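## Task

Lift the red open bin from the shelf and place it upright on an empty area of the table, with all its parts still inside. The remaining bins must stay upright on the shelf with their parts in them. It only counts if the result holds without the robot supporting it, and nothing the robot is touching at the end may settle downward by more than about a fingernail's thickness once released.

## Robot and tools

Robot: two FANUC CRX-5iA arms, left_arm and right_arm, each carrying a Robotiq 140 mm two-finger gripper and a wrist camera. The names are only labels. left_arm's base is at (-0.059, +0.389, 0) m and right_arm's at (+0.032, -0.419, 0) m, each turned slightly about z (quat_wxyz (+0.997,0,0,+0.073) and (+0.995,0,0,+0.102)).

Scene frame: origin on the table surface midway between the arms, +z up, +x out across the table, +y toward left_arm. Every reported gripper pose uses this frame: end_effector_position in metres and end_effector_quat_wxyz. The position is the point between the pads when closed; closed fingertips extend about 33 mm past it, fully open ones about 9 mm. Fingers point along the gripper's +z and open and close along its y. Printed positions may be off from reality, worse at long reach. Closing pushes the fingertips roughly 24 mm farther out, so keep that clearance above surfaces.

execute_actions takes "actions": a list holding one action, one wait, or nothing. An empty list just reports the state. An action is {"rows": [...], "steps": n}, with n from 1 to 15 control steps of 1/30 s (default 15). Each row is used for one step; if rows run out, the final row repeats. A wait is {"steps": n} with n up to 300, counted from the previous result and including your reply time. Optional "pictures": true/false controls whether camera images come back. A refused call moves nothing.

Each row is one flat list of exactly 18 numbers covering both arms, always all 18 even if one arm is idle: left_arm's 6 joint targets, then its gripper position, force_limit, speed; then the same 9 for right_arm. Joint numbers are absolute target angles in radians (not offsets), in the same order as the Joint positions line: waist, shoulder, elbow, forearm roll, wrist pitch, wrist roll. Ranges: waist -3.491..3.491, shoulder -3.140..3.140, elbow -1.187..4.328, forearm roll -3.316..3.316, wrist pitch -3.140..3.140, wrist roll -3.927..3.927. A target over 0.010 rad beyond a range end (and beyond the current angle) is refused; actual ends may sit 0.010 rad either way, and a target past the real end is clipped there, reported as "joint sent to its limit" (possibly about an earlier action).

Gripper numbers are each in [-1, 1] and are absolute settings. position: +1 fully open (140 mm), pads touch near -0.8, -1 closes until blocked. force_limit: about 14 N at -1, 60 N at 0, 107 N at +1. speed: pad gap changes at about 30 mm/s at -1, 140 at 0, 250 at +1. To keep a gripper unchanged, resend its previous three values; a 0 is a real command.

Motion limits: joint targets advance at most 2.62 (waist, shoulder), 3.14 (elbow), 3.93 (wrist joints) rad/s, with 0.5 s to accelerate, and an arm's joints are synchronized to arrive together. Each target is held within a lead of the measured angle (0.805 rad waist/shoulder, 0.966 elbow, 1.21 wrist joints), and if the targets would move the gripper over 70 mm from where it is, they are pulled back. Big moves therefore need several calls. Between calls the arms keep heading to the last row sent until they settle or a step is HELD.

Reading results: the state line gives each gripper's pose; Joint positions and Joint velocities list each arm's joints (rad, rad/s). object_status: 0 moving, 1 blocked while opening, 2 blocked while closing (a grip), 3 reached the commanded position or pads met (thin items may still be held). To grip, command -1 and confirm status 2. position_measured is in counts, 3 fully open to 230 pads touching, not linear. With status 2, a new force_limit applies only after a new position value, e.g. switch -1 to -0.98. "joint command not followed" means the clearance check altered or blocked joint targets; HELD marks steps where your row was partly or wholly not sent.

zoom_image: {"camera": one of cam_high, cam_low, cam_left_wrist, cam_right_wrist, "region": [x0, y0, x1, y1]} in pixels from the top-left, at most 504x504.

Faults and hazards: a joint reaching its load limit (142 N m waist/shoulder/elbow, 35.6 N m wrist joints, held weight included) or any external force of 150 N stops that arm for 10 s and it yields to contact. Holding loads heats motors; MOTOR HOT warns, OVER-TEMPERATURE FAULT brakes the arm. Do not let the arms collide or press on each other. Do not drop, tip or spill the bin, knock other bins or anything off the table or shelf, slam or shove objects. Brief tugs on held parts or pushes on loose objects may occur. Release the bin only when it rests flat and stable on its own.

Each tool is called after "Emit:" as name(argument=value, ...) on one line, values as JSON.

## Session

I'll start by looking at the current state of the scene.

Emit:
execute_actions(actions=[])

Scene clock: 0.00 s of 6000.00 s.
left_arm: end_effector_position=(+0.7059, +0.7862, +0.1309) position_measured=3 object_status=3 end_effector_quat_wxyz=(+0.663, -0.601, -0.361, -0.263) | right_arm: end_effector_position=(+0.1153, -0.7095, +0.1907) position_measured=3 object_status=3 end_effector_quat_wxyz=(-0.145, +0.535, +0.830, +0.067)
Joint positions: left_arm=[-0.094  1.351  1.305 -1.582 -1.682  2.535] | right_arm=[-1.098 -0.085 -0.224 -0.037 -1.75  -1.824]
Joint velocities: left_arm=[-0.     0.    -0.001 -0.    -0.    -0.   ] | right_arm=[ 0.     0.     0.003 -0.    -0.    -0.   ]

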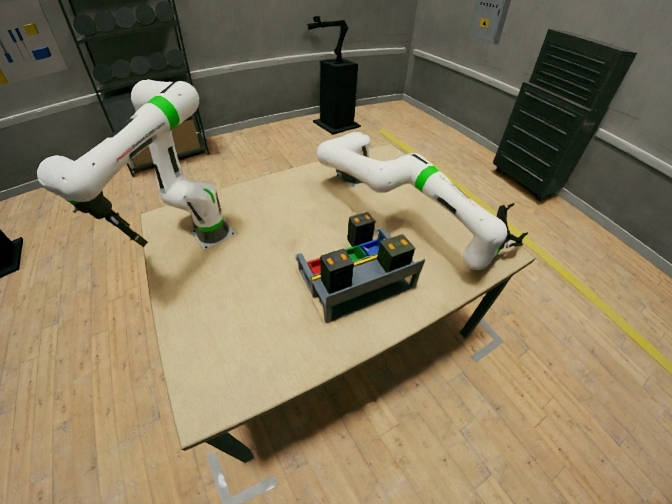

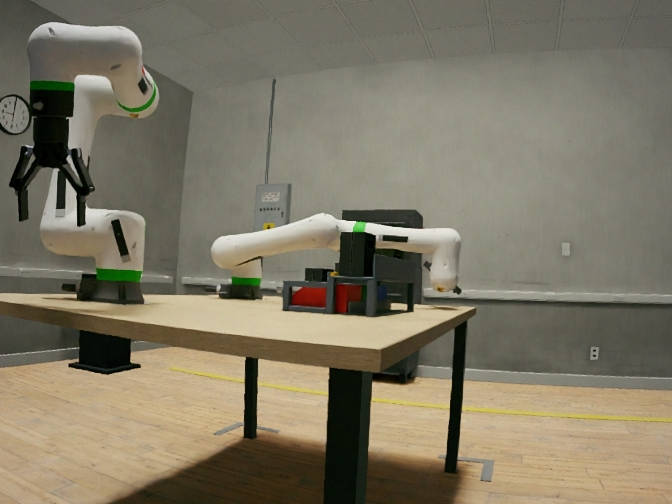

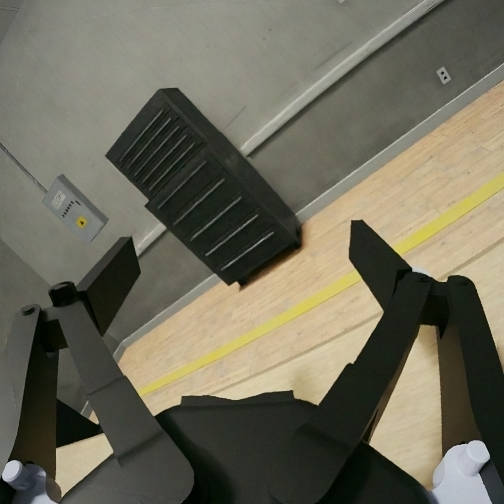

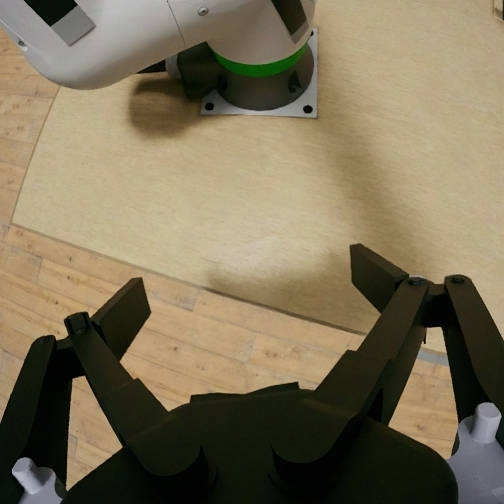

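Emit:
zoom_image(camera="cam_high", region=[270, 190, 450, 335])

Emit:
zoom_image(camera="cam_low", region=[260, 200, 480, 330])

Region (270, 190, 450, 335) of cam_high's 672x504 image, scaled by 2.800, with more detail than that image has; it fills the top 406 rows of this view, and the rest is white.

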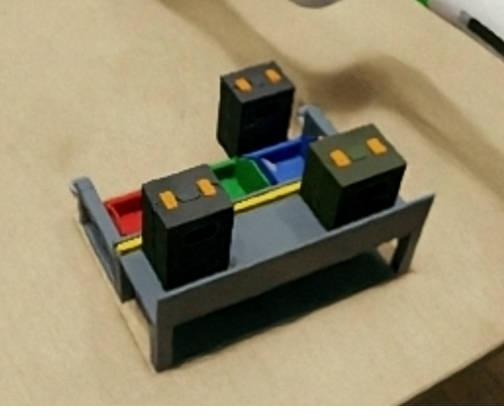

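Region (260, 200, 480, 330) of cam_low's 672x504 image, scaled by 2.291, with more detail than that image has; it fills the top 298 rows of this view, and the rest is white.

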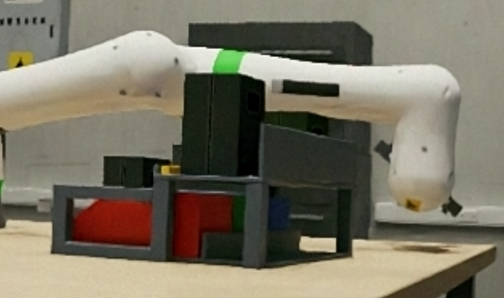

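Emit:
zoom_image(camera="cam_high", region=[280, 110, 460, 230])

Emit:
zoom_image(camera="cam_high", region=[120, 160, 280, 280])

Region (280, 110, 460, 230) of cam_high's 672x504 image, scaled by 2.800, with more detail than that image has.

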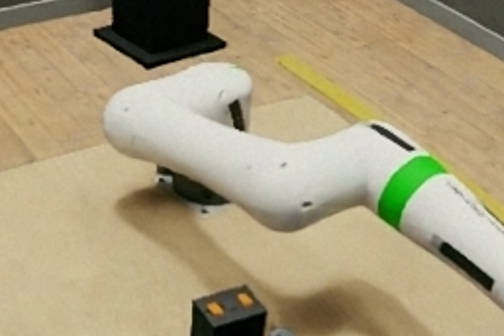

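Region (120, 160, 280, 280) of cam_high's 672x504 image, scaled by 3.150, with more detail than that image has; it fills the top 378 rows of this view, and the rest is white.

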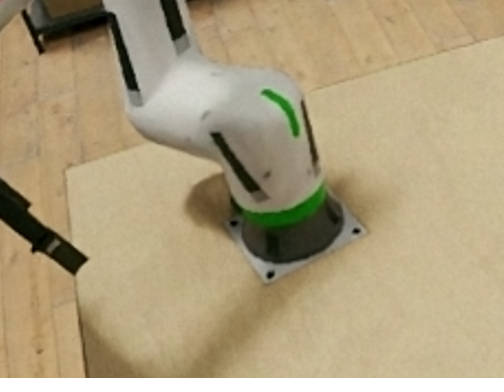

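Emit:
execute_actions(actions=[{"rows": [[-0.094, -0.15, 1.305, -1.582, -1.682, 2.535, 1, 0, 0, 0.754, 0.296, 0.4815, 0.0, -1.7563, -0.9585, 1, 0, 0]], "steps": 15}], pictures=false)

Emit:
execute_actions(actions=[{"steps": 60}])

Scene clock: 120.50 s of 6000.00 s.
left_arm: end_effector_position=(+0.6969, +0.7857, +0.3152) position_measured=3 object_status=3 end_effector_quat_wxyz=(+0.619, -0.562, -0.435, -0.334) | right_arm: end_effector_position=(+0.2693, -0.7263, +0.2285) position_measured=3 object_status=3 end_effector_quat_wxyz=(-0.099, +0.278, +0.955, +0.045)
Joint positions: left_arm=[-0.094  1.115  1.305 -1.582 -1.682  2.535] | right_arm=[-0.8    0.039  0.004 -0.025 -1.752 -1.544]
Joint velocities: left_arm=[ 0.    -0.542  0.     0.    -0.     0.   ] | right_arm=[ 0.732  0.25   0.465  0.024 -0.004  0.564]
Steps of this call (steps 1 to 90: nothing new was sent; then 117.00 s passed at rest; steps 91 to 105: all 15 steps of this action). Readings (joint positions | what the end effector reports):
91: left_arm=[-0.094 1.350 1.305 -1.582 -1.682 2.535] | right_arm=[-1.098 -0.085 -0.224 -0.037 -1.750 -1.824] | left_arm position_measured=3 object_status=3 | right_arm position_measured=3 object_status=3
92: left_arm=[-0.094 1.347 1.305 -1.582 -1.682 2.535] | right_arm=[-1.094 -0.083 -0.221 -0.037 -1.750 -1.819] | left_arm position_measured=3 object_status=3 | right_arm position_measured=3 object_status=3
94: left_arm=[-0.094 1.322 1.304 -1.582 -1.682 2.535] | right_arm=[-1.068 -0.071 -0.199 -0.036 -1.750 -1.792] | left_arm position_measured=3 object_status=3 | right_arm position_measured=3 object_status=3
98: left_arm=[-0.094 1.244 1.305 -1.582 -1.682 2.535] | right_arm=[-0.972 -0.027 -0.117 -0.031 -1.751 -1.693] | left_arm position_measured=3 object_status=3 | right_arm position_measured=3 object_status=3
105: the state above

Scene clock: 122.50 s of 6000.00 s.
left_arm: end_effector_position=(+0.1567, +0.7568, +0.9355) position_measured=3 object_status=3 end_effector_quat_wxyz=(-0.316, +0.287, +0.685, +0.590) | right_arm: end_effector_position=(+0.4737, -0.0890, +0.2975) position_measured=3 object_status=3 end_effector_quat_wxyz=(-0.004, -0.670, +0.742, -0.000)
Joint positions: left_arm=[-0.094  0.014  1.305 -1.582 -1.682  2.535] | right_arm=[ 0.673  0.286  0.464 -0.001 -1.756 -0.98 ]
Joint velocities: left_arm=[-0.    -0.543 -0.001 -0.    -0.001  0.   ] | right_arm=[ 0.679  0.08   0.148  0.007 -0.001  0.181]
Steps of this call (steps 1 to 60: the robot went on to your last target). Readings (joint positions | what the end effector reports):
1: left_arm=[-0.094 1.097 1.305 -1.582 -1.682 2.535] | right_arm=[-0.776 0.047 0.020 -0.024 -1.752 -1.525] | left_arm position_measured=3 object_status=3 | right_arm position_measured=3 object_status=3
2: left_arm=[-0.094 1.079 1.305 -1.582 -1.682 2.535] | right_arm=[-0.751 0.055 0.035 -0.023 -1.752 -1.506] | left_arm position_measured=3 object_status=3 | right_arm position_measured=3 object_status=3
4: left_arm=[-0.094 1.042 1.305 -1.582 -1.682 2.535] | right_arm=[-0.701 0.071 0.063 -0.022 -1.753 -1.471] | left_arm position_measured=3 object_status=3 | right_arm position_measured=3 object_status=3
8: left_arm=[-0.094 0.969 1.305 -1.582 -1.682 2.535] | right_arm=[-0.600 0.099 0.116 -0.019 -1.753 -1.407] | left_arm position_measured=3 object_status=3 | right_arm position_measured=3 object_status=3
60: the state above

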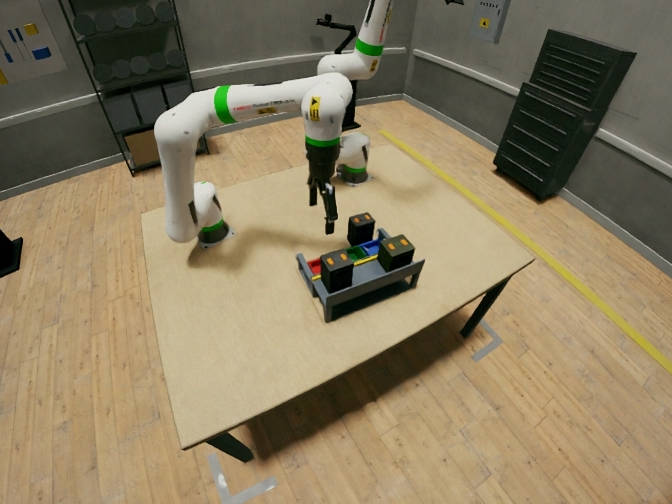

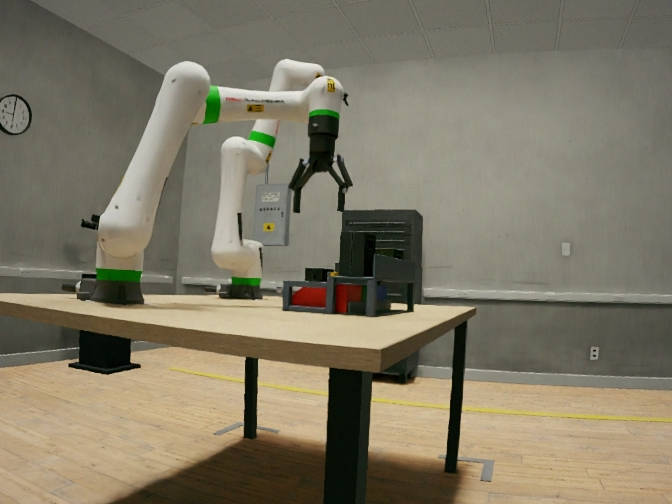

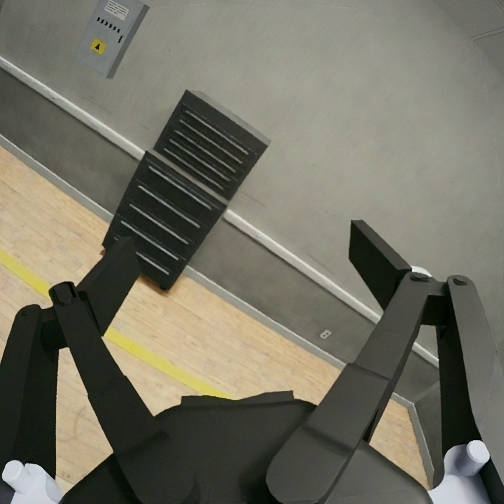

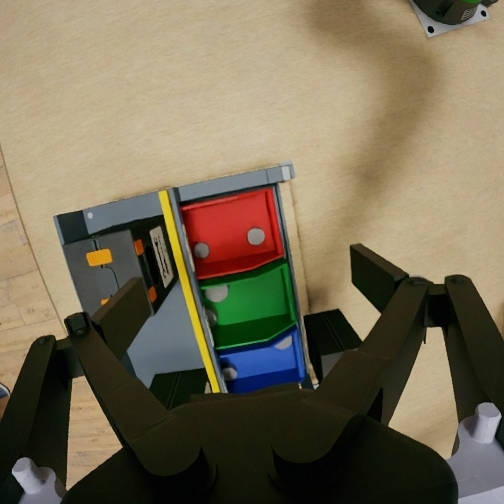

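Emit:
execute_actions(actions=[])

Scene clock: 124.50 s of 6000.00 s.
left_arm: end_effector_position=(+0.0314, +0.7502, +0.9637) position_measured=3 object_status=3 end_effector_quat_wxyz=(-0.260, +0.236, +0.706, +0.615) | right_arm: end_effector_position=(+0.4492, -0.0497, +0.3000) position_measured=3 object_status=3 end_effector_quat_wxyz=(-0.000, -0.707, +0.707, -0.000)
Joint positions: left_arm=[-0.094 -0.15   1.305 -1.582 -1.682  2.535] | right_arm=[ 0.754  0.296  0.481 -0.    -1.756 -0.958]
Joint velocities: left_arm=[ 0.    -0.     0.001 -0.     0.    -0.   ] | right_arm=[ 0.001 -0.     0.001 -0.    -0.     0.   ]
Steps of this call (steps 1 to 30: the robot went on to your last target; steps 31 to 60: nothing new was sent). Readings (joint positions | what the end effector reports):
1: left_arm=[-0.094 -0.005 1.305 -1.582 -1.682 2.535] | right_arm=[0.695 0.289 0.469 -0.001 -1.756 -0.974] | left_arm position_measured=3 object_status=3 | right_arm position_measured=3 object_status=3
2: left_arm=[-0.094 -0.023 1.305 -1.582 -1.682 2.535] | right_arm=[0.715 0.291 0.473 -0.001 -1.756 -0.969] | left_arm position_measured=3 object_status=3 | right_arm position_measured=3 object_status=3
4: left_arm=[-0.094 -0.060 1.305 -1.582 -1.682 2.535] | right_arm=[0.742 0.295 0.479 -0.000 -1.756 -0.962] | left_arm position_measured=3 object_status=3 | right_arm position_measured=3 object_status=3
8: left_arm=[-0.094 -0.128 1.305 -1.582 -1.682 2.535] | right_arm=[0.753 0.296 0.481 0.000 -1.756 -0.959] | left_arm position_measured=3 object_status=3 | right_arm position_measured=3 object_status=3
60: the state above
All arms were judged still, so your last target was given up. Only a new action makes them travel on or press farther. Fingers that are still opening or closing keep moving.

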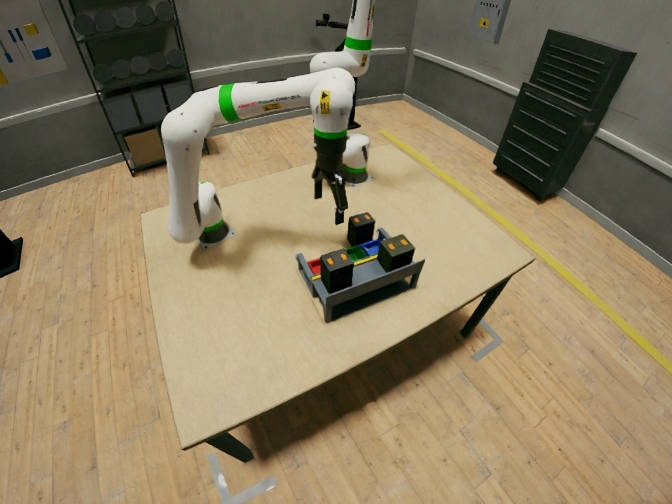

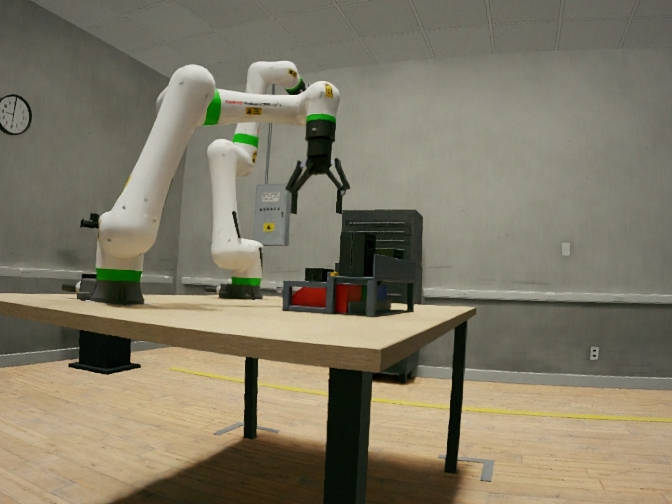

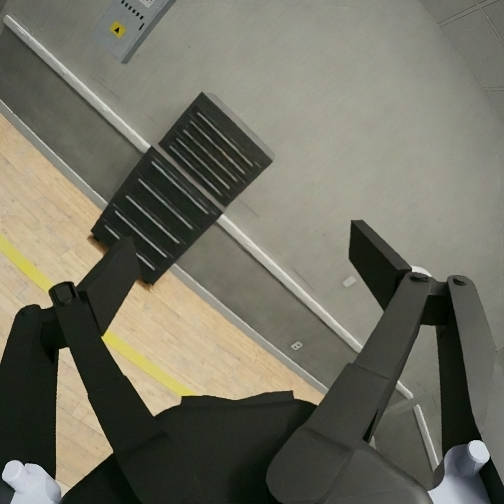

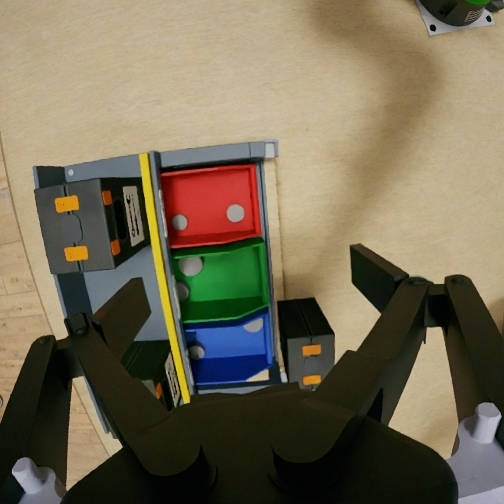

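Emit:
zoom_image(camera="cam_right_wrist", region=[130, 120, 310, 300])

Emit:
zoom_image(camera="cam_low", region=[270, 260, 390, 325])

Region (130, 120, 310, 300) of cam_right_wrist's 504x504 image, scaled by 2.800, with more detail than that image has.

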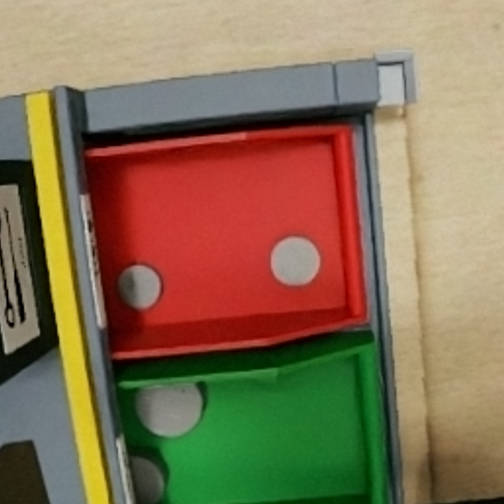

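Region (270, 260, 390, 325) of cam_low's 672x504 image, scaled by 4.200, with more detail than that image has; it fills the top 273 rows of this view, and the rest is white.

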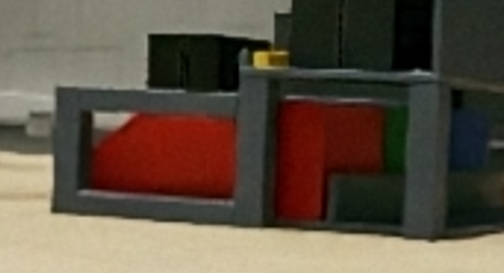

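Emit:
zoom_image(camera="cam_right_wrist", region=[230, 130, 310, 210])

Emit:
zoom_image(camera="cam_right_wrist", region=[220, 270, 350, 400])

Emit:
zoom_image(camera="cam_high", region=[285, 215, 405, 295])

Region (230, 130, 310, 210) of cam_right_wrist's 504x504 image, scaled by 6.300, with more detail than that image has.

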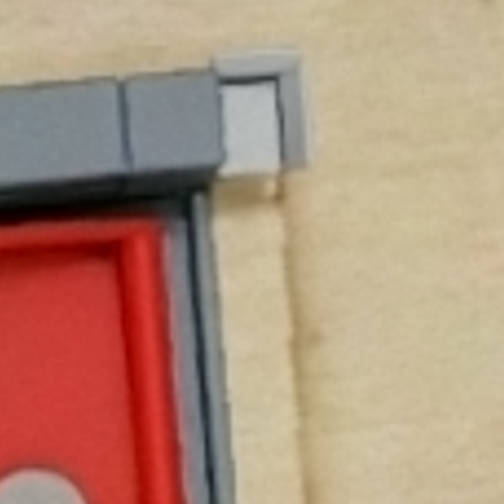

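Region (220, 270, 350, 400) of cam_right_wrist's 504x504 image, scaled by 3.877, with more detail than that image has.

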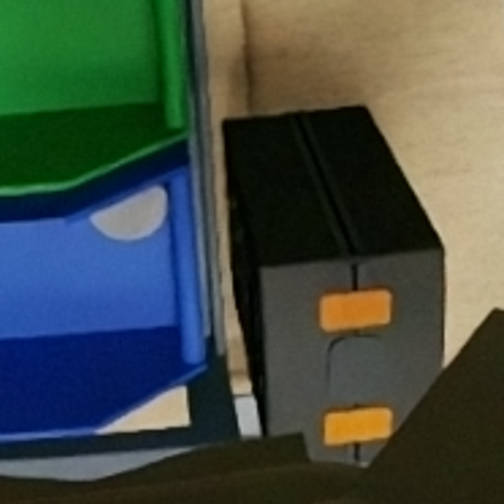

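Region (285, 215, 405, 295) of cam_high's 672x504 image, scaled by 4.200, with more detail than that image has.

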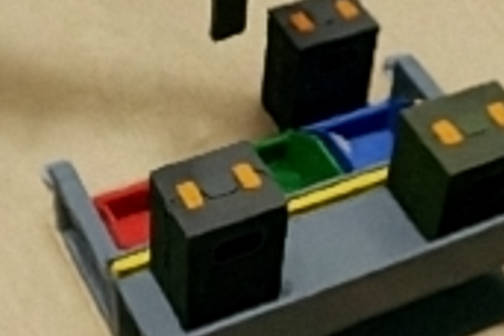

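Emit:
zoom_image(camera="cam_right_wrist", region=[60, 220, 440, 400])

Emit:
zoom_image(camera="cam_right_wrist", region=[384, 0, 504, 60])

Region (60, 220, 440, 400) of cam_right_wrist's 504x504 image, scaled by 1.326, with more detail than that image has; it fills the top 239 rows of this view, and the rest is white.

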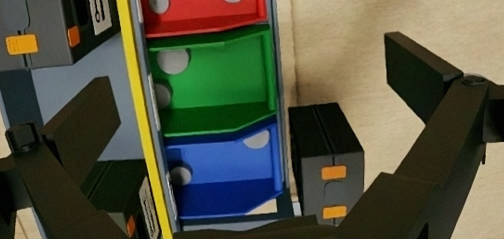

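Region (384, 0, 504, 60) of cam_right_wrist's 504x504 image, scaled by 4.200, with more detail than that image has.

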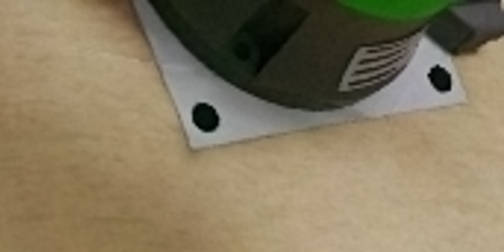

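Emit:
zoom_image(camera="cam_right_wrist", region=[20, 140, 190, 290])

Region (20, 140, 190, 290) of cam_right_wrist's 504x504 image, scaled by 2.965, with more detail than that image has; it fills the top 445 rows of this view, and the rest is white.

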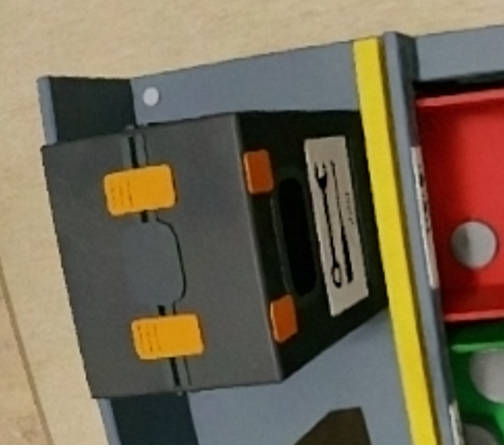

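Emit:
zoom_image(camera="cam_low", region=[320, 265, 380, 320])

Emit:
zoom_image(camera="cam_low", region=[272, 265, 332, 320])

Region (320, 265, 380, 320) of cam_low's 672x504 image, scaled by 8.400, with more detail than that image has; it fills the top 462 rows of this view, and the rest is white.

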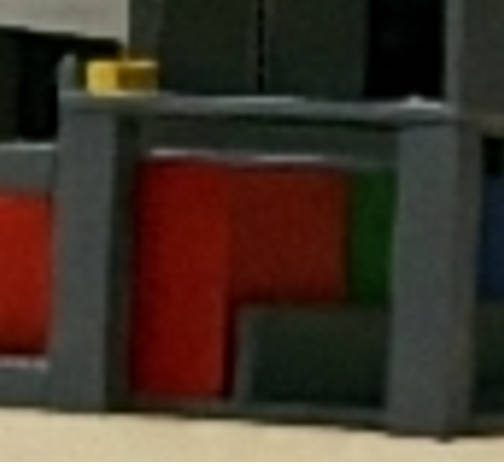

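Region (272, 265, 332, 320) of cam_low's 672x504 image, scaled by 8.400, with more detail than that image has; it fills the top 462 rows of this view, and the rest is white.

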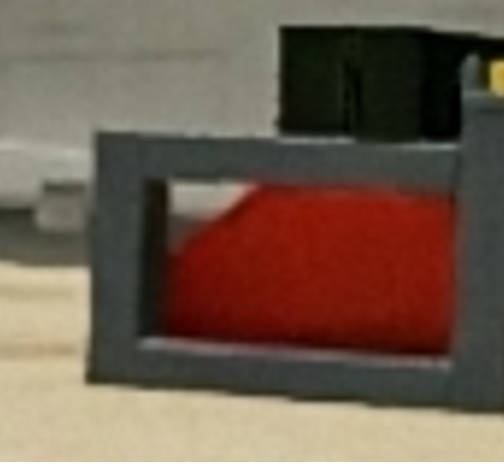

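Emit:
execute_actions(actions=[{"rows": [[-0.094, -0.15, 1.305, -1.582, -1.682, 2.535, 1, 0, 0, 1.042, 0.1254, -0.2317, 0.0, -1.2137, -1.2963, -0.32, 0, 0]], "steps": 15}], pictures=false)

Emit:
execute_actions(actions=[{"steps": 30}])

Scene clock: 245.00 s of 6000.00 s.
left_arm: end_effector_position=(+0.0314, +0.7502, +0.9637) position_measured=3 object_status=3 end_effector_quat_wxyz=(-0.260, +0.236, +0.706, +0.615) | right_arm: end_effector_position=(+0.3703, -0.0175, +0.1800) position_measured=106 object_status=0 end_effector_quat_wxyz=(+0.000, -0.698, +0.717, +0.000)
Joint positions: left_arm=[-0.094 -0.15   1.305 -1.582 -1.682  2.535] | right_arm=[ 0.915  0.201  0.084 -0.    -1.454 -1.147]
Joint velocities: left_arm=[-0.    -0.    -0.001  0.     0.    -0.   ] | right_arm=[ 0.392 -0.234 -0.975 -0.     0.736 -0.458]
Steps of this call (steps 1 to 90: nothing new was sent; then 117.00 s passed at rest; steps 91 to 105: all 15 steps of this action). Readings (joint positions | what the end effector reports):
91: left_arm=[-0.094 -0.150 1.305 -1.582 -1.682 2.535] | right_arm=[0.754 0.296 0.481 -0.000 -1.756 -0.959] | left_arm position_measured=3 object_status=3 | right_arm position_measured=3 object_status=0
92: left_arm=[-0.094 -0.150 1.305 -1.582 -1.682 2.535] | right_arm=[0.756 0.295 0.477 -0.000 -1.752 -0.960] | left_arm position_measured=3 object_status=3 | right_arm position_measured=7 object_status=0
94: left_arm=[-0.094 -0.150 1.305 -1.582 -1.682 2.535] | right_arm=[0.768 0.288 0.447 -0.000 -1.729 -0.975] | left_arm position_measured=3 object_status=3 | right_arm position_measured=23 object_status=0
98: left_arm=[-0.094 -0.150 1.305 -1.582 -1.682 2.535] | right_arm=[0.821 0.257 0.317 -0.000 -1.631 -1.036] | left_arm position_measured=3 object_status=3 | right_arm position_measured=53 object_status=0
105: the state above

Scene clock: 246.00 s of 6000.00 s.
left_arm: end_effector_position=(+0.0314, +0.7502, +0.9637) position_measured=3 object_status=3 end_effector_quat_wxyz=(-0.260, +0.236, +0.706, +0.615) | right_arm: end_effector_position=(+0.2992, -0.0297, +0.0849) position_measured=169 object_status=3 end_effector_quat_wxyz=(+0.000, -0.690, +0.724, +0.000)
Joint positions: left_arm=[-0.094 -0.15   1.305 -1.582 -1.682  2.535] | right_arm=[ 1.042  0.125 -0.232  0.    -1.214 -1.296]
Joint velocities: left_arm=[-0.     0.     0.001 -0.     0.     0.   ] | right_arm=[-0. -0. -0.  0.  0.  0.]
Steps of this call (steps 1 to 30: the robot went on to your last target). Readings (joint positions | what the end effector reports):
1: left_arm=[-0.094 -0.150 1.305 -1.582 -1.682 2.535] | right_arm=[0.928 0.193 0.051 -0.000 -1.429 -1.162] | left_arm position_measured=3 object_status=3 | right_arm position_measured=114 object_status=0
2: left_arm=[-0.094 -0.150 1.305 -1.582 -1.682 2.535] | right_arm=[0.941 0.185 0.018 -0.000 -1.403 -1.178] | left_arm position_measured=3 object_status=3 | right_arm position_measured=121 object_status=0
4: left_arm=[-0.094 -0.150 1.305 -1.582 -1.682 2.535] | right_arm=[0.968 0.169 -0.048 -0.000 -1.353 -1.209] | left_arm position_measured=3 object_status=3 | right_arm position_measured=137 object_status=0
8: left_arm=[-0.094 -0.150 1.305 -1.582 -1.682 2.535] | right_arm=[1.018 0.140 -0.172 -0.000 -1.259 -1.268] | left_arm position_measured=3 object_status=3 | right_arm position_measured=166 object_status=0
30: the state above
All arms were judged still, so your last target was given up. Only a new action makes them travel on or press farther. Fingers that are still opening or closing keep moving.

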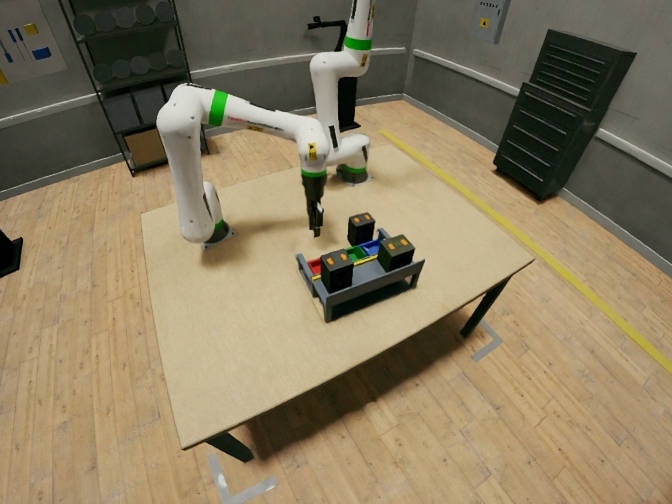

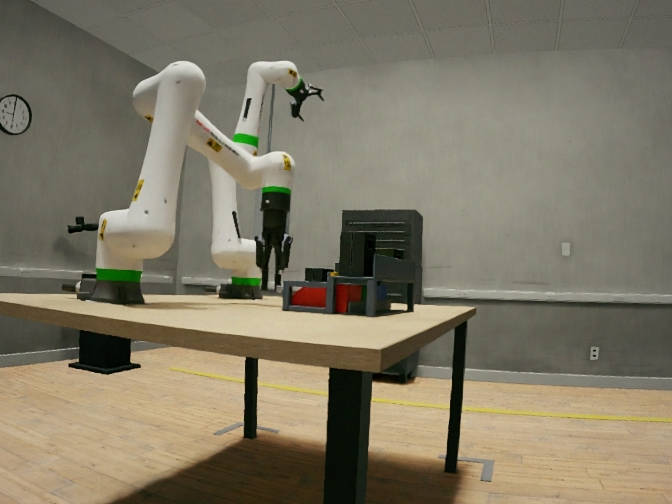

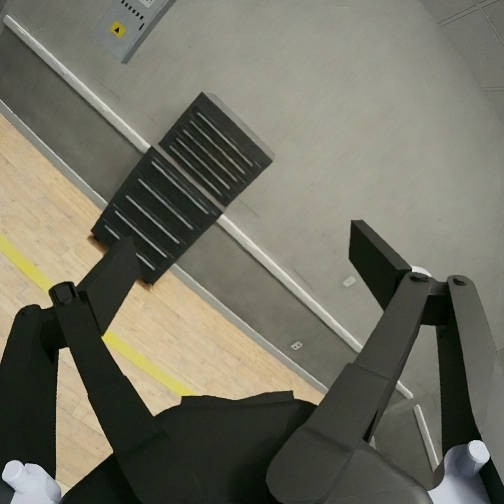

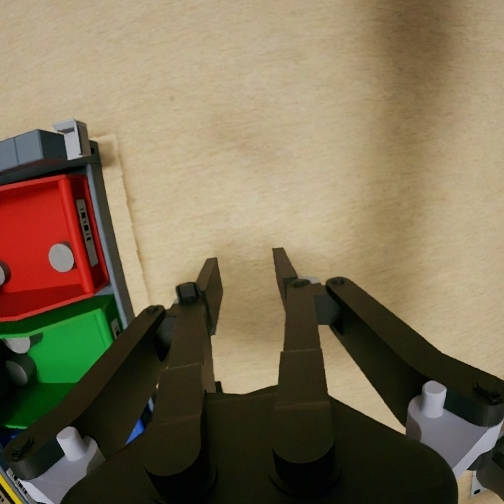

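Emit:
zoom_image(camera="cam_right_wrist", region=[30, 110, 160, 240])

Emit:
zoom_image(camera="cam_right_wrist", region=[40, 220, 160, 340])

Emit:
zoom_image(camera="cam_low", region=[240, 220, 340, 320])

Region (30, 110, 160, 240) of cam_right_wrist's 504x504 image, scaled by 3.877, with more detail than that image has.

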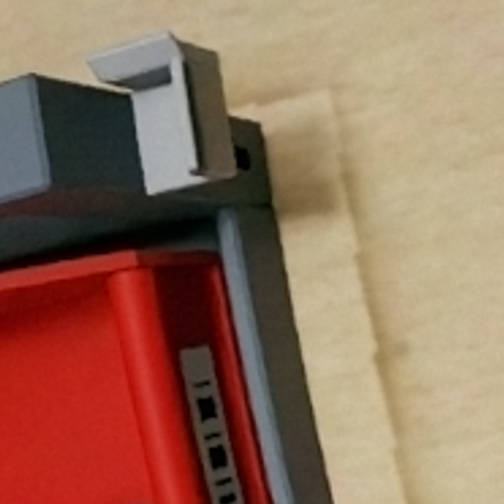

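Region (40, 220, 160, 340) of cam_right_wrist's 504x504 image, scaled by 4.200, with more detail than that image has.

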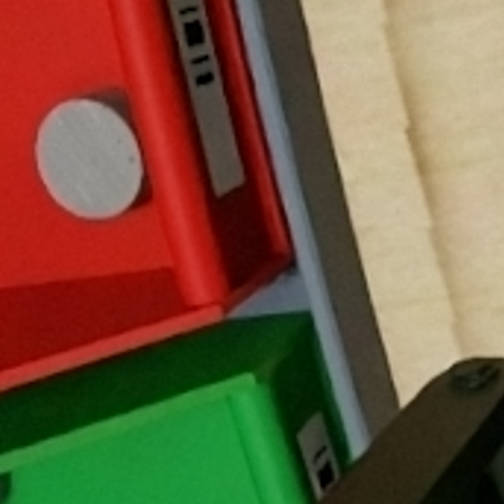

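Region (240, 220, 340, 320) of cam_low's 672x504 image, scaled by 5.040, with more detail than that image has.

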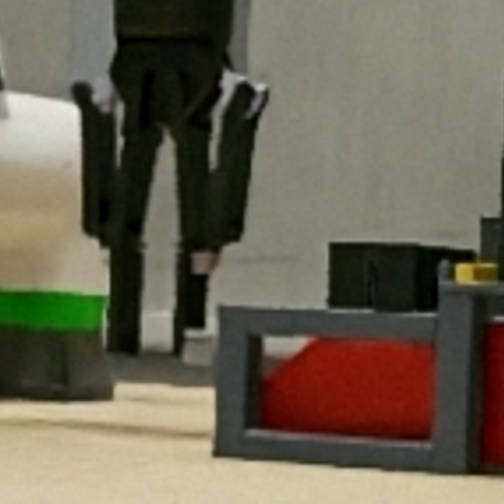

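Emit:
execute_actions(actions=[{"rows": [[-0.094, -0.15, 1.305, -1.582, -1.682, 2.535, 1, 0, 0, 0.8514, 0.1420, -0.2351, 0.1393, -1.1370, -1.1820, -0.49, 0, 0]], "steps": 15}], pictures=false)

Emit:
execute_actions(actions=[{"steps": 15}])

Scene clock: 366.50 s of 6000.00 s.
left_arm: end_effector_position=(+0.0314, +0.7502, +0.9637) position_measured=3 object_status=3 end_effector_quat_wxyz=(-0.260, +0.236, +0.706, +0.615) | right_arm: end_effector_position=(+0.4210, -0.0810, +0.0962) position_measured=191 object_status=3 end_effector_quat_wxyz=(+0.047, -0.680, +0.730, -0.051)
Joint positions: left_arm=[-0.094 -0.15   1.305 -1.582 -1.682  2.535] | right_arm=[ 0.852  0.142 -0.235  0.139 -1.137 -1.183]
Joint velocities: left_arm=[ 0.     0.     0.001  0.     0.    -0.   ] | right_arm=[-0.016  0.002 -0.     0.013  0.007  0.011]
Steps of this call (steps 1 to 90: nothing new was sent; then 117.00 s passed at rest; steps 91 to 105: all 15 steps of this action). Readings (joint positions | what the end effector reports):
91: left_arm=[-0.094 -0.150 1.305 -1.582 -1.682 2.535] | right_arm=[1.042 0.125 -0.232 0.000 -1.214 -1.296] | left_arm position_measured=3 object_status=3 | right_arm position_measured=169 object_status=0
92: left_arm=[-0.094 -0.150 1.305 -1.582 -1.682 2.535] | right_arm=[1.038 0.126 -0.232 0.003 -1.212 -1.294] | left_arm position_measured=3 object_status=3 | right_arm position_measured=174 object_status=0
94: left_arm=[-0.094 -0.150 1.305 -1.582 -1.682 2.535] | right_arm=[1.012 0.128 -0.232 0.022 -1.202 -1.279] | left_arm position_measured=3 object_status=3 | right_arm position_measured=188 object_status=0
98: left_arm=[-0.094 -0.150 1.305 -1.582 -1.682 2.535] | right_arm=[0.928 0.135 -0.234 0.083 -1.168 -1.228] | left_arm position_measured=3 object_status=3 | right_arm position_measured=191 object_status=0
105: the state above

Scene clock: 367.00 s of 6000.00 s.
left_arm: end_effector_position=(+0.0314, +0.7502, +0.9637) position_measured=3 object_status=3 end_effector_quat_wxyz=(-0.260, +0.236, +0.706, +0.615) | right_arm: end_effector_position=(+0.4216, -0.0814, +0.0963) position_measured=191 object_status=3 end_effector_quat_wxyz=(+0.048, -0.680, +0.730, -0.051)
Joint positions: left_arm=[-0.094 -0.15   1.305 -1.582 -1.682  2.535] | right_arm=[ 0.851  0.142 -0.235  0.139 -1.137 -1.182]
Joint velocities: left_arm=[-0.     0.    -0.    -0.    -0.001 -0.   ] | right_arm=[-0.001 -0.    -0.001  0.001 -0.    -0.   ]
Steps of this call (steps 1 to 15: the robot went on to your last target). Readings (joint positions | what the end effector reports):
1: left_arm=[-0.094 -0.150 1.305 -1.582 -1.682 2.535] | right_arm=[0.852 0.142 -0.235 0.139 -1.137 -1.182] | left_arm position_measured=3 object_status=3 | right_arm position_measured=191 object_status=3
2: left_arm=[-0.094 -0.150 1.305 -1.582 -1.682 2.535] | right_arm=[0.852 0.142 -0.235 0.139 -1.137 -1.182] | left_arm position_measured=3 object_status=3 | right_arm position_measured=191 object_status=3
4: left_arm=[-0.094 -0.150 1.305 -1.582 -1.682 2.535] | right_arm=[0.852 0.142 -0.235 0.139 -1.137 -1.182] | left_arm position_measured=3 object_status=3 | right_arm position_measured=191 object_status=3
8: left_arm=[-0.094 -0.150 1.305 -1.582 -1.682 2.535] | right_arm=[0.851 0.142 -0.235 0.139 -1.137 -1.182] | left_arm position_measured=3 object_status=3 | right_arm position_measured=191 object_status=3
15: the state above
All arms were judged still, so your last target was given up. Only a new action makes them travel on or press farther. Fingers that are still opening or closing keep moving.

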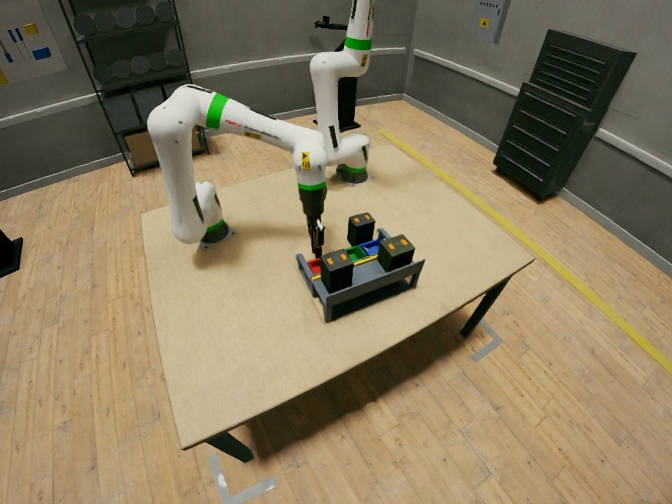

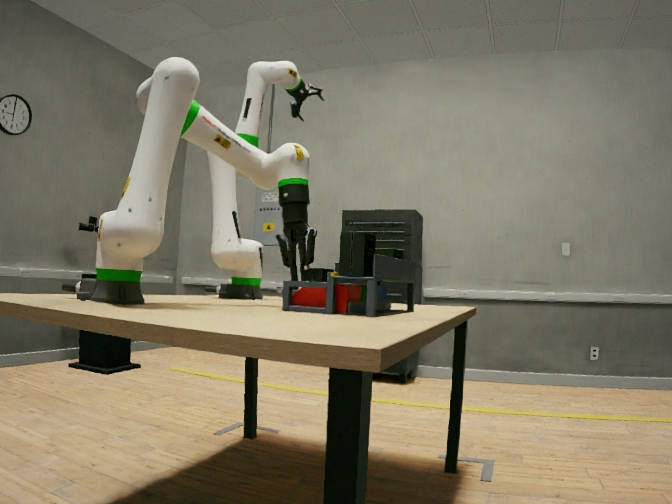

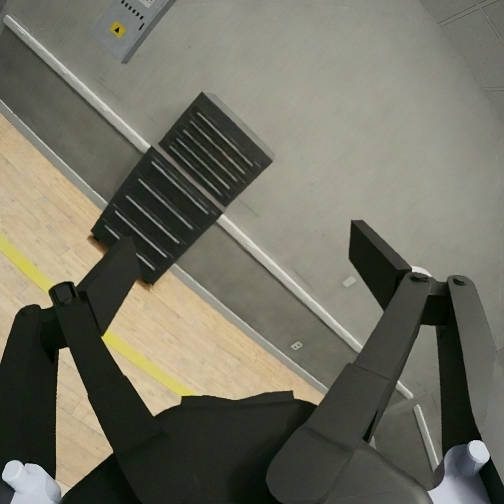

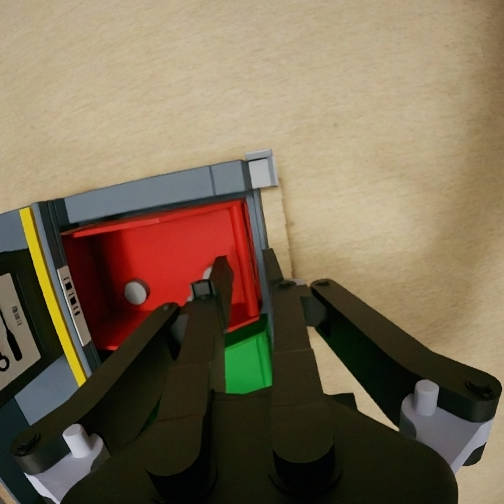

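Emit:
zoom_image(camera="cam_right_wrist", region=[170, 170, 330, 350])

Emit:
zoom_image(camera="cam_low", region=[265, 230, 345, 320])

Emit:
zoom_image(camera="cam_right_wrist", region=[10, 190, 170, 370])

Region (170, 170, 330, 350) of cam_right_wrist's 504x504 image, scaled by 2.800, with more detail than that image has.

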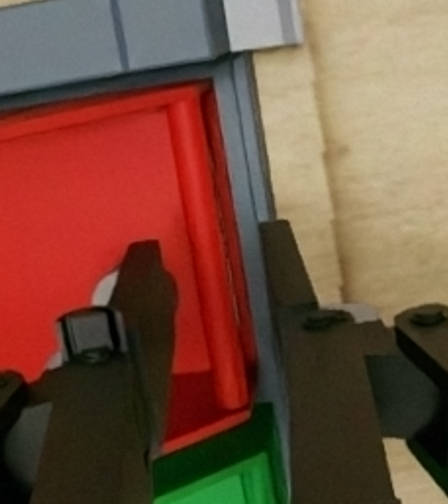

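Region (265, 230, 345, 320) of cam_low's 672x504 image, scaled by 5.600, with more detail than that image has.

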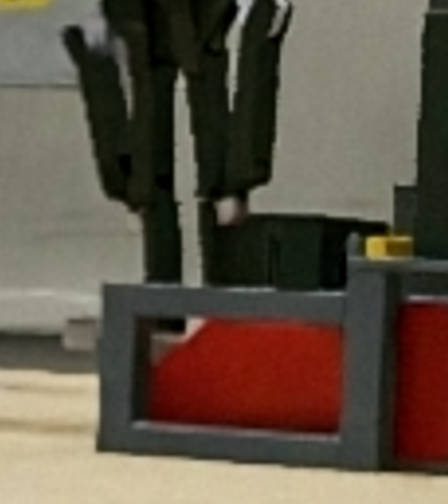

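Region (10, 190, 170, 370) of cam_right_wrist's 504x504 image, scaled by 2.800, with more detail than that image has.

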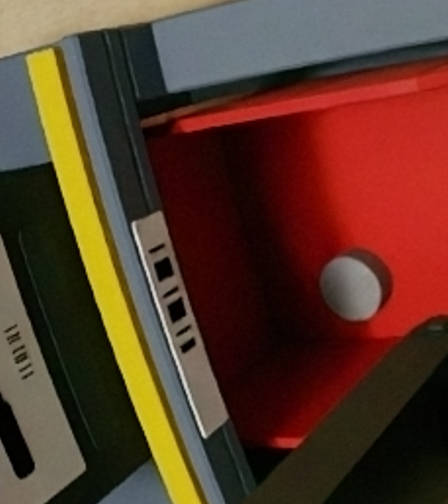

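Emit:
execute_actions(actions=[{"rows": [[-0.094, -0.15, 1.305, -1.582, -1.682, 2.535, 1, 0, 0, 0.8288, 0.1782, -0.2967, 0.1453, -1.0373, -1.1747, -0.538, 0, 0]], "steps": 15}])

Scene clock: 446.03 s of 6000.00 s.
left_arm: end_effector_position=(+0.0314, +0.7502, +0.9637) position_measured=3 object_status=3 end_effector_quat_wxyz=(-0.260, +0.236, +0.706, +0.615) | right_arm: end_effector_position=(+0.4285, -0.0894, +0.0585) position_measured=197 object_status=3 end_effector_quat_wxyz=(+0.049, -0.680, +0.730, -0.051)
Joint positions: left_arm=[-0.094 -0.15   1.305 -1.582 -1.682  2.535] | right_arm=[ 0.83   0.174 -0.294  0.145 -1.042 -1.175]
Joint velocities: left_arm=[-0.     0.     0.001  0.     0.     0.   ] | right_arm=[ 0.001  0.    -0.001  0.     0.     0.001]
FORCE FAULT: contact force on the right arm reached its limit, and that arm stopped for 10 seconds. The contact can be on any part of that arm, not only on its tool. That arm's remaining commands of this call were not run. That arm holds still and accepts commands again. Move the arm away from the contact; if what it grips holds it there, let go first. Pushing or pulling that hard again can fault the arm again.
The stop of the right arm began at step 101 of this call (marked STOPPED below). From that step on that arm followed nothing that you had sent. 5 of its steps, steps kept back included, did not run and will not run. Nothing is kept back now, and the robot has no last target.
Steps of this call (steps 1 to 90: nothing new was sent; then 65.67 s passed at rest; steps 91 to 105: all 15 steps of this action; steps 106 to 401: the stop continued). Readings (joint positions | what the end effector reports):
91: left_arm=[-0.094 -0.150 1.305 -1.582 -1.682 2.535] | right_arm=[0.851 0.142 -0.235 0.139 -1.136 -1.182] | left_arm position_measured=3 object_status=3 | right_arm position_measured=191 object_status=0
92: left_arm=[-0.094 -0.150 1.305 -1.582 -1.682 2.535] | right_arm=[0.850 0.144 -0.239 0.140 -1.130 -1.182] | left_arm position_measured=3 object_status=3 | right_arm position_measured=194 object_status=0
94: left_arm=[-0.094 -0.150 1.305 -1.582 -1.682 2.535] | right_arm=[0.842 0.158 -0.262 0.142 -1.093 -1.179] | left_arm position_measured=3 object_status=3 | right_arm position_measured=197 object_status=0
98: left_arm=[-0.094 -0.150 1.305 -1.582 -1.682 2.535] | right_arm=[0.830 0.176 -0.295 0.145 -1.041 -1.175] | left_arm position_measured=3 object_status=3 | right_arm position_measured=197 object_status=3
101: left_arm=[-0.094 -0.150 1.305 -1.582 -1.682 2.535] | right_arm=[0.830 0.175 -0.294 0.145 -1.042 -1.175] | left_arm position_measured=3 object_status=3 | right_arm position_measured=197 object_status=3 STOPPED (the right arm)
401: the state above

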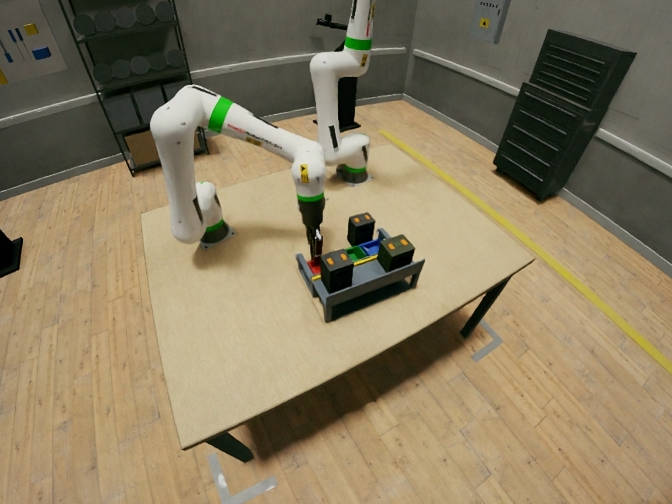

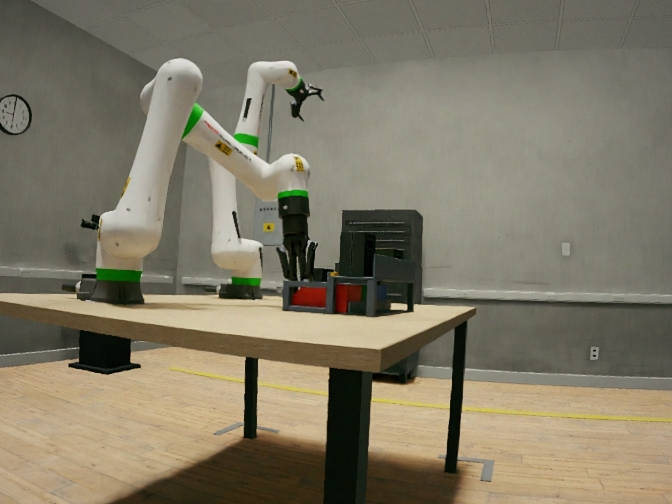

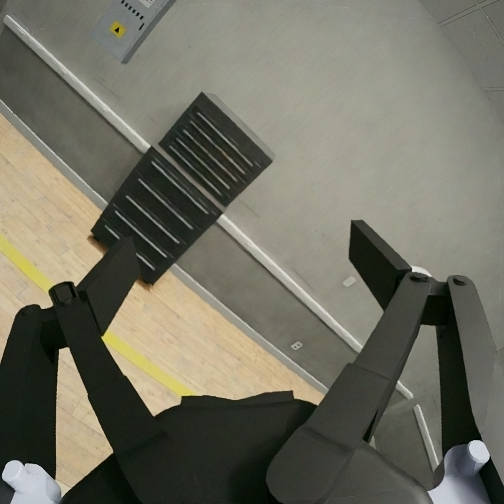

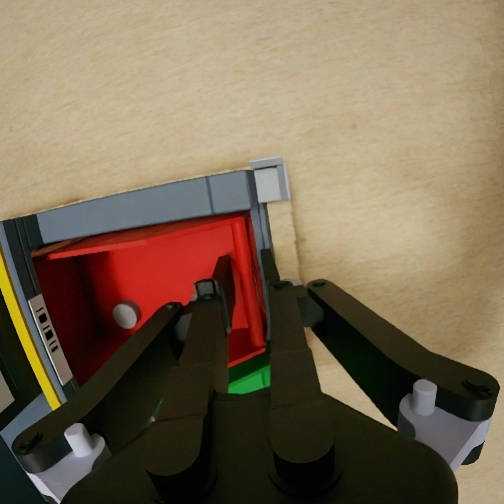

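Emit:
zoom_image(camera="cam_right_wrist", region=[180, 190, 320, 370])

Emit:
zoom_image(camera="cam_low", region=[265, 230, 345, 320])

Region (180, 190, 320, 370) of cam_right_wrist's 504x504 image, scaled by 2.800, with more detail than that image has.

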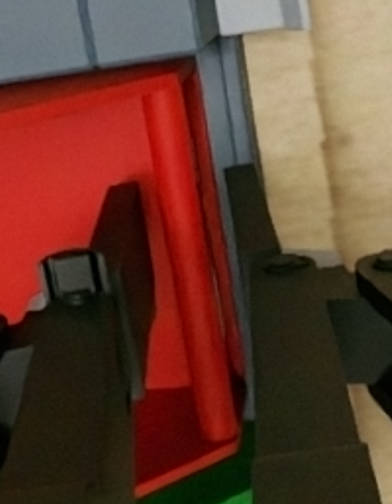

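Region (265, 230, 345, 320) of cam_low's 672x504 image, scaled by 5.600, with more detail than that image has.

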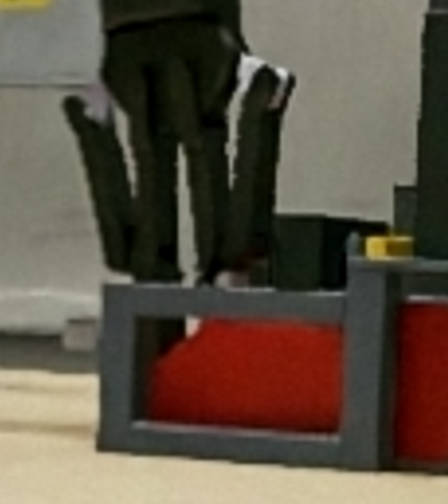

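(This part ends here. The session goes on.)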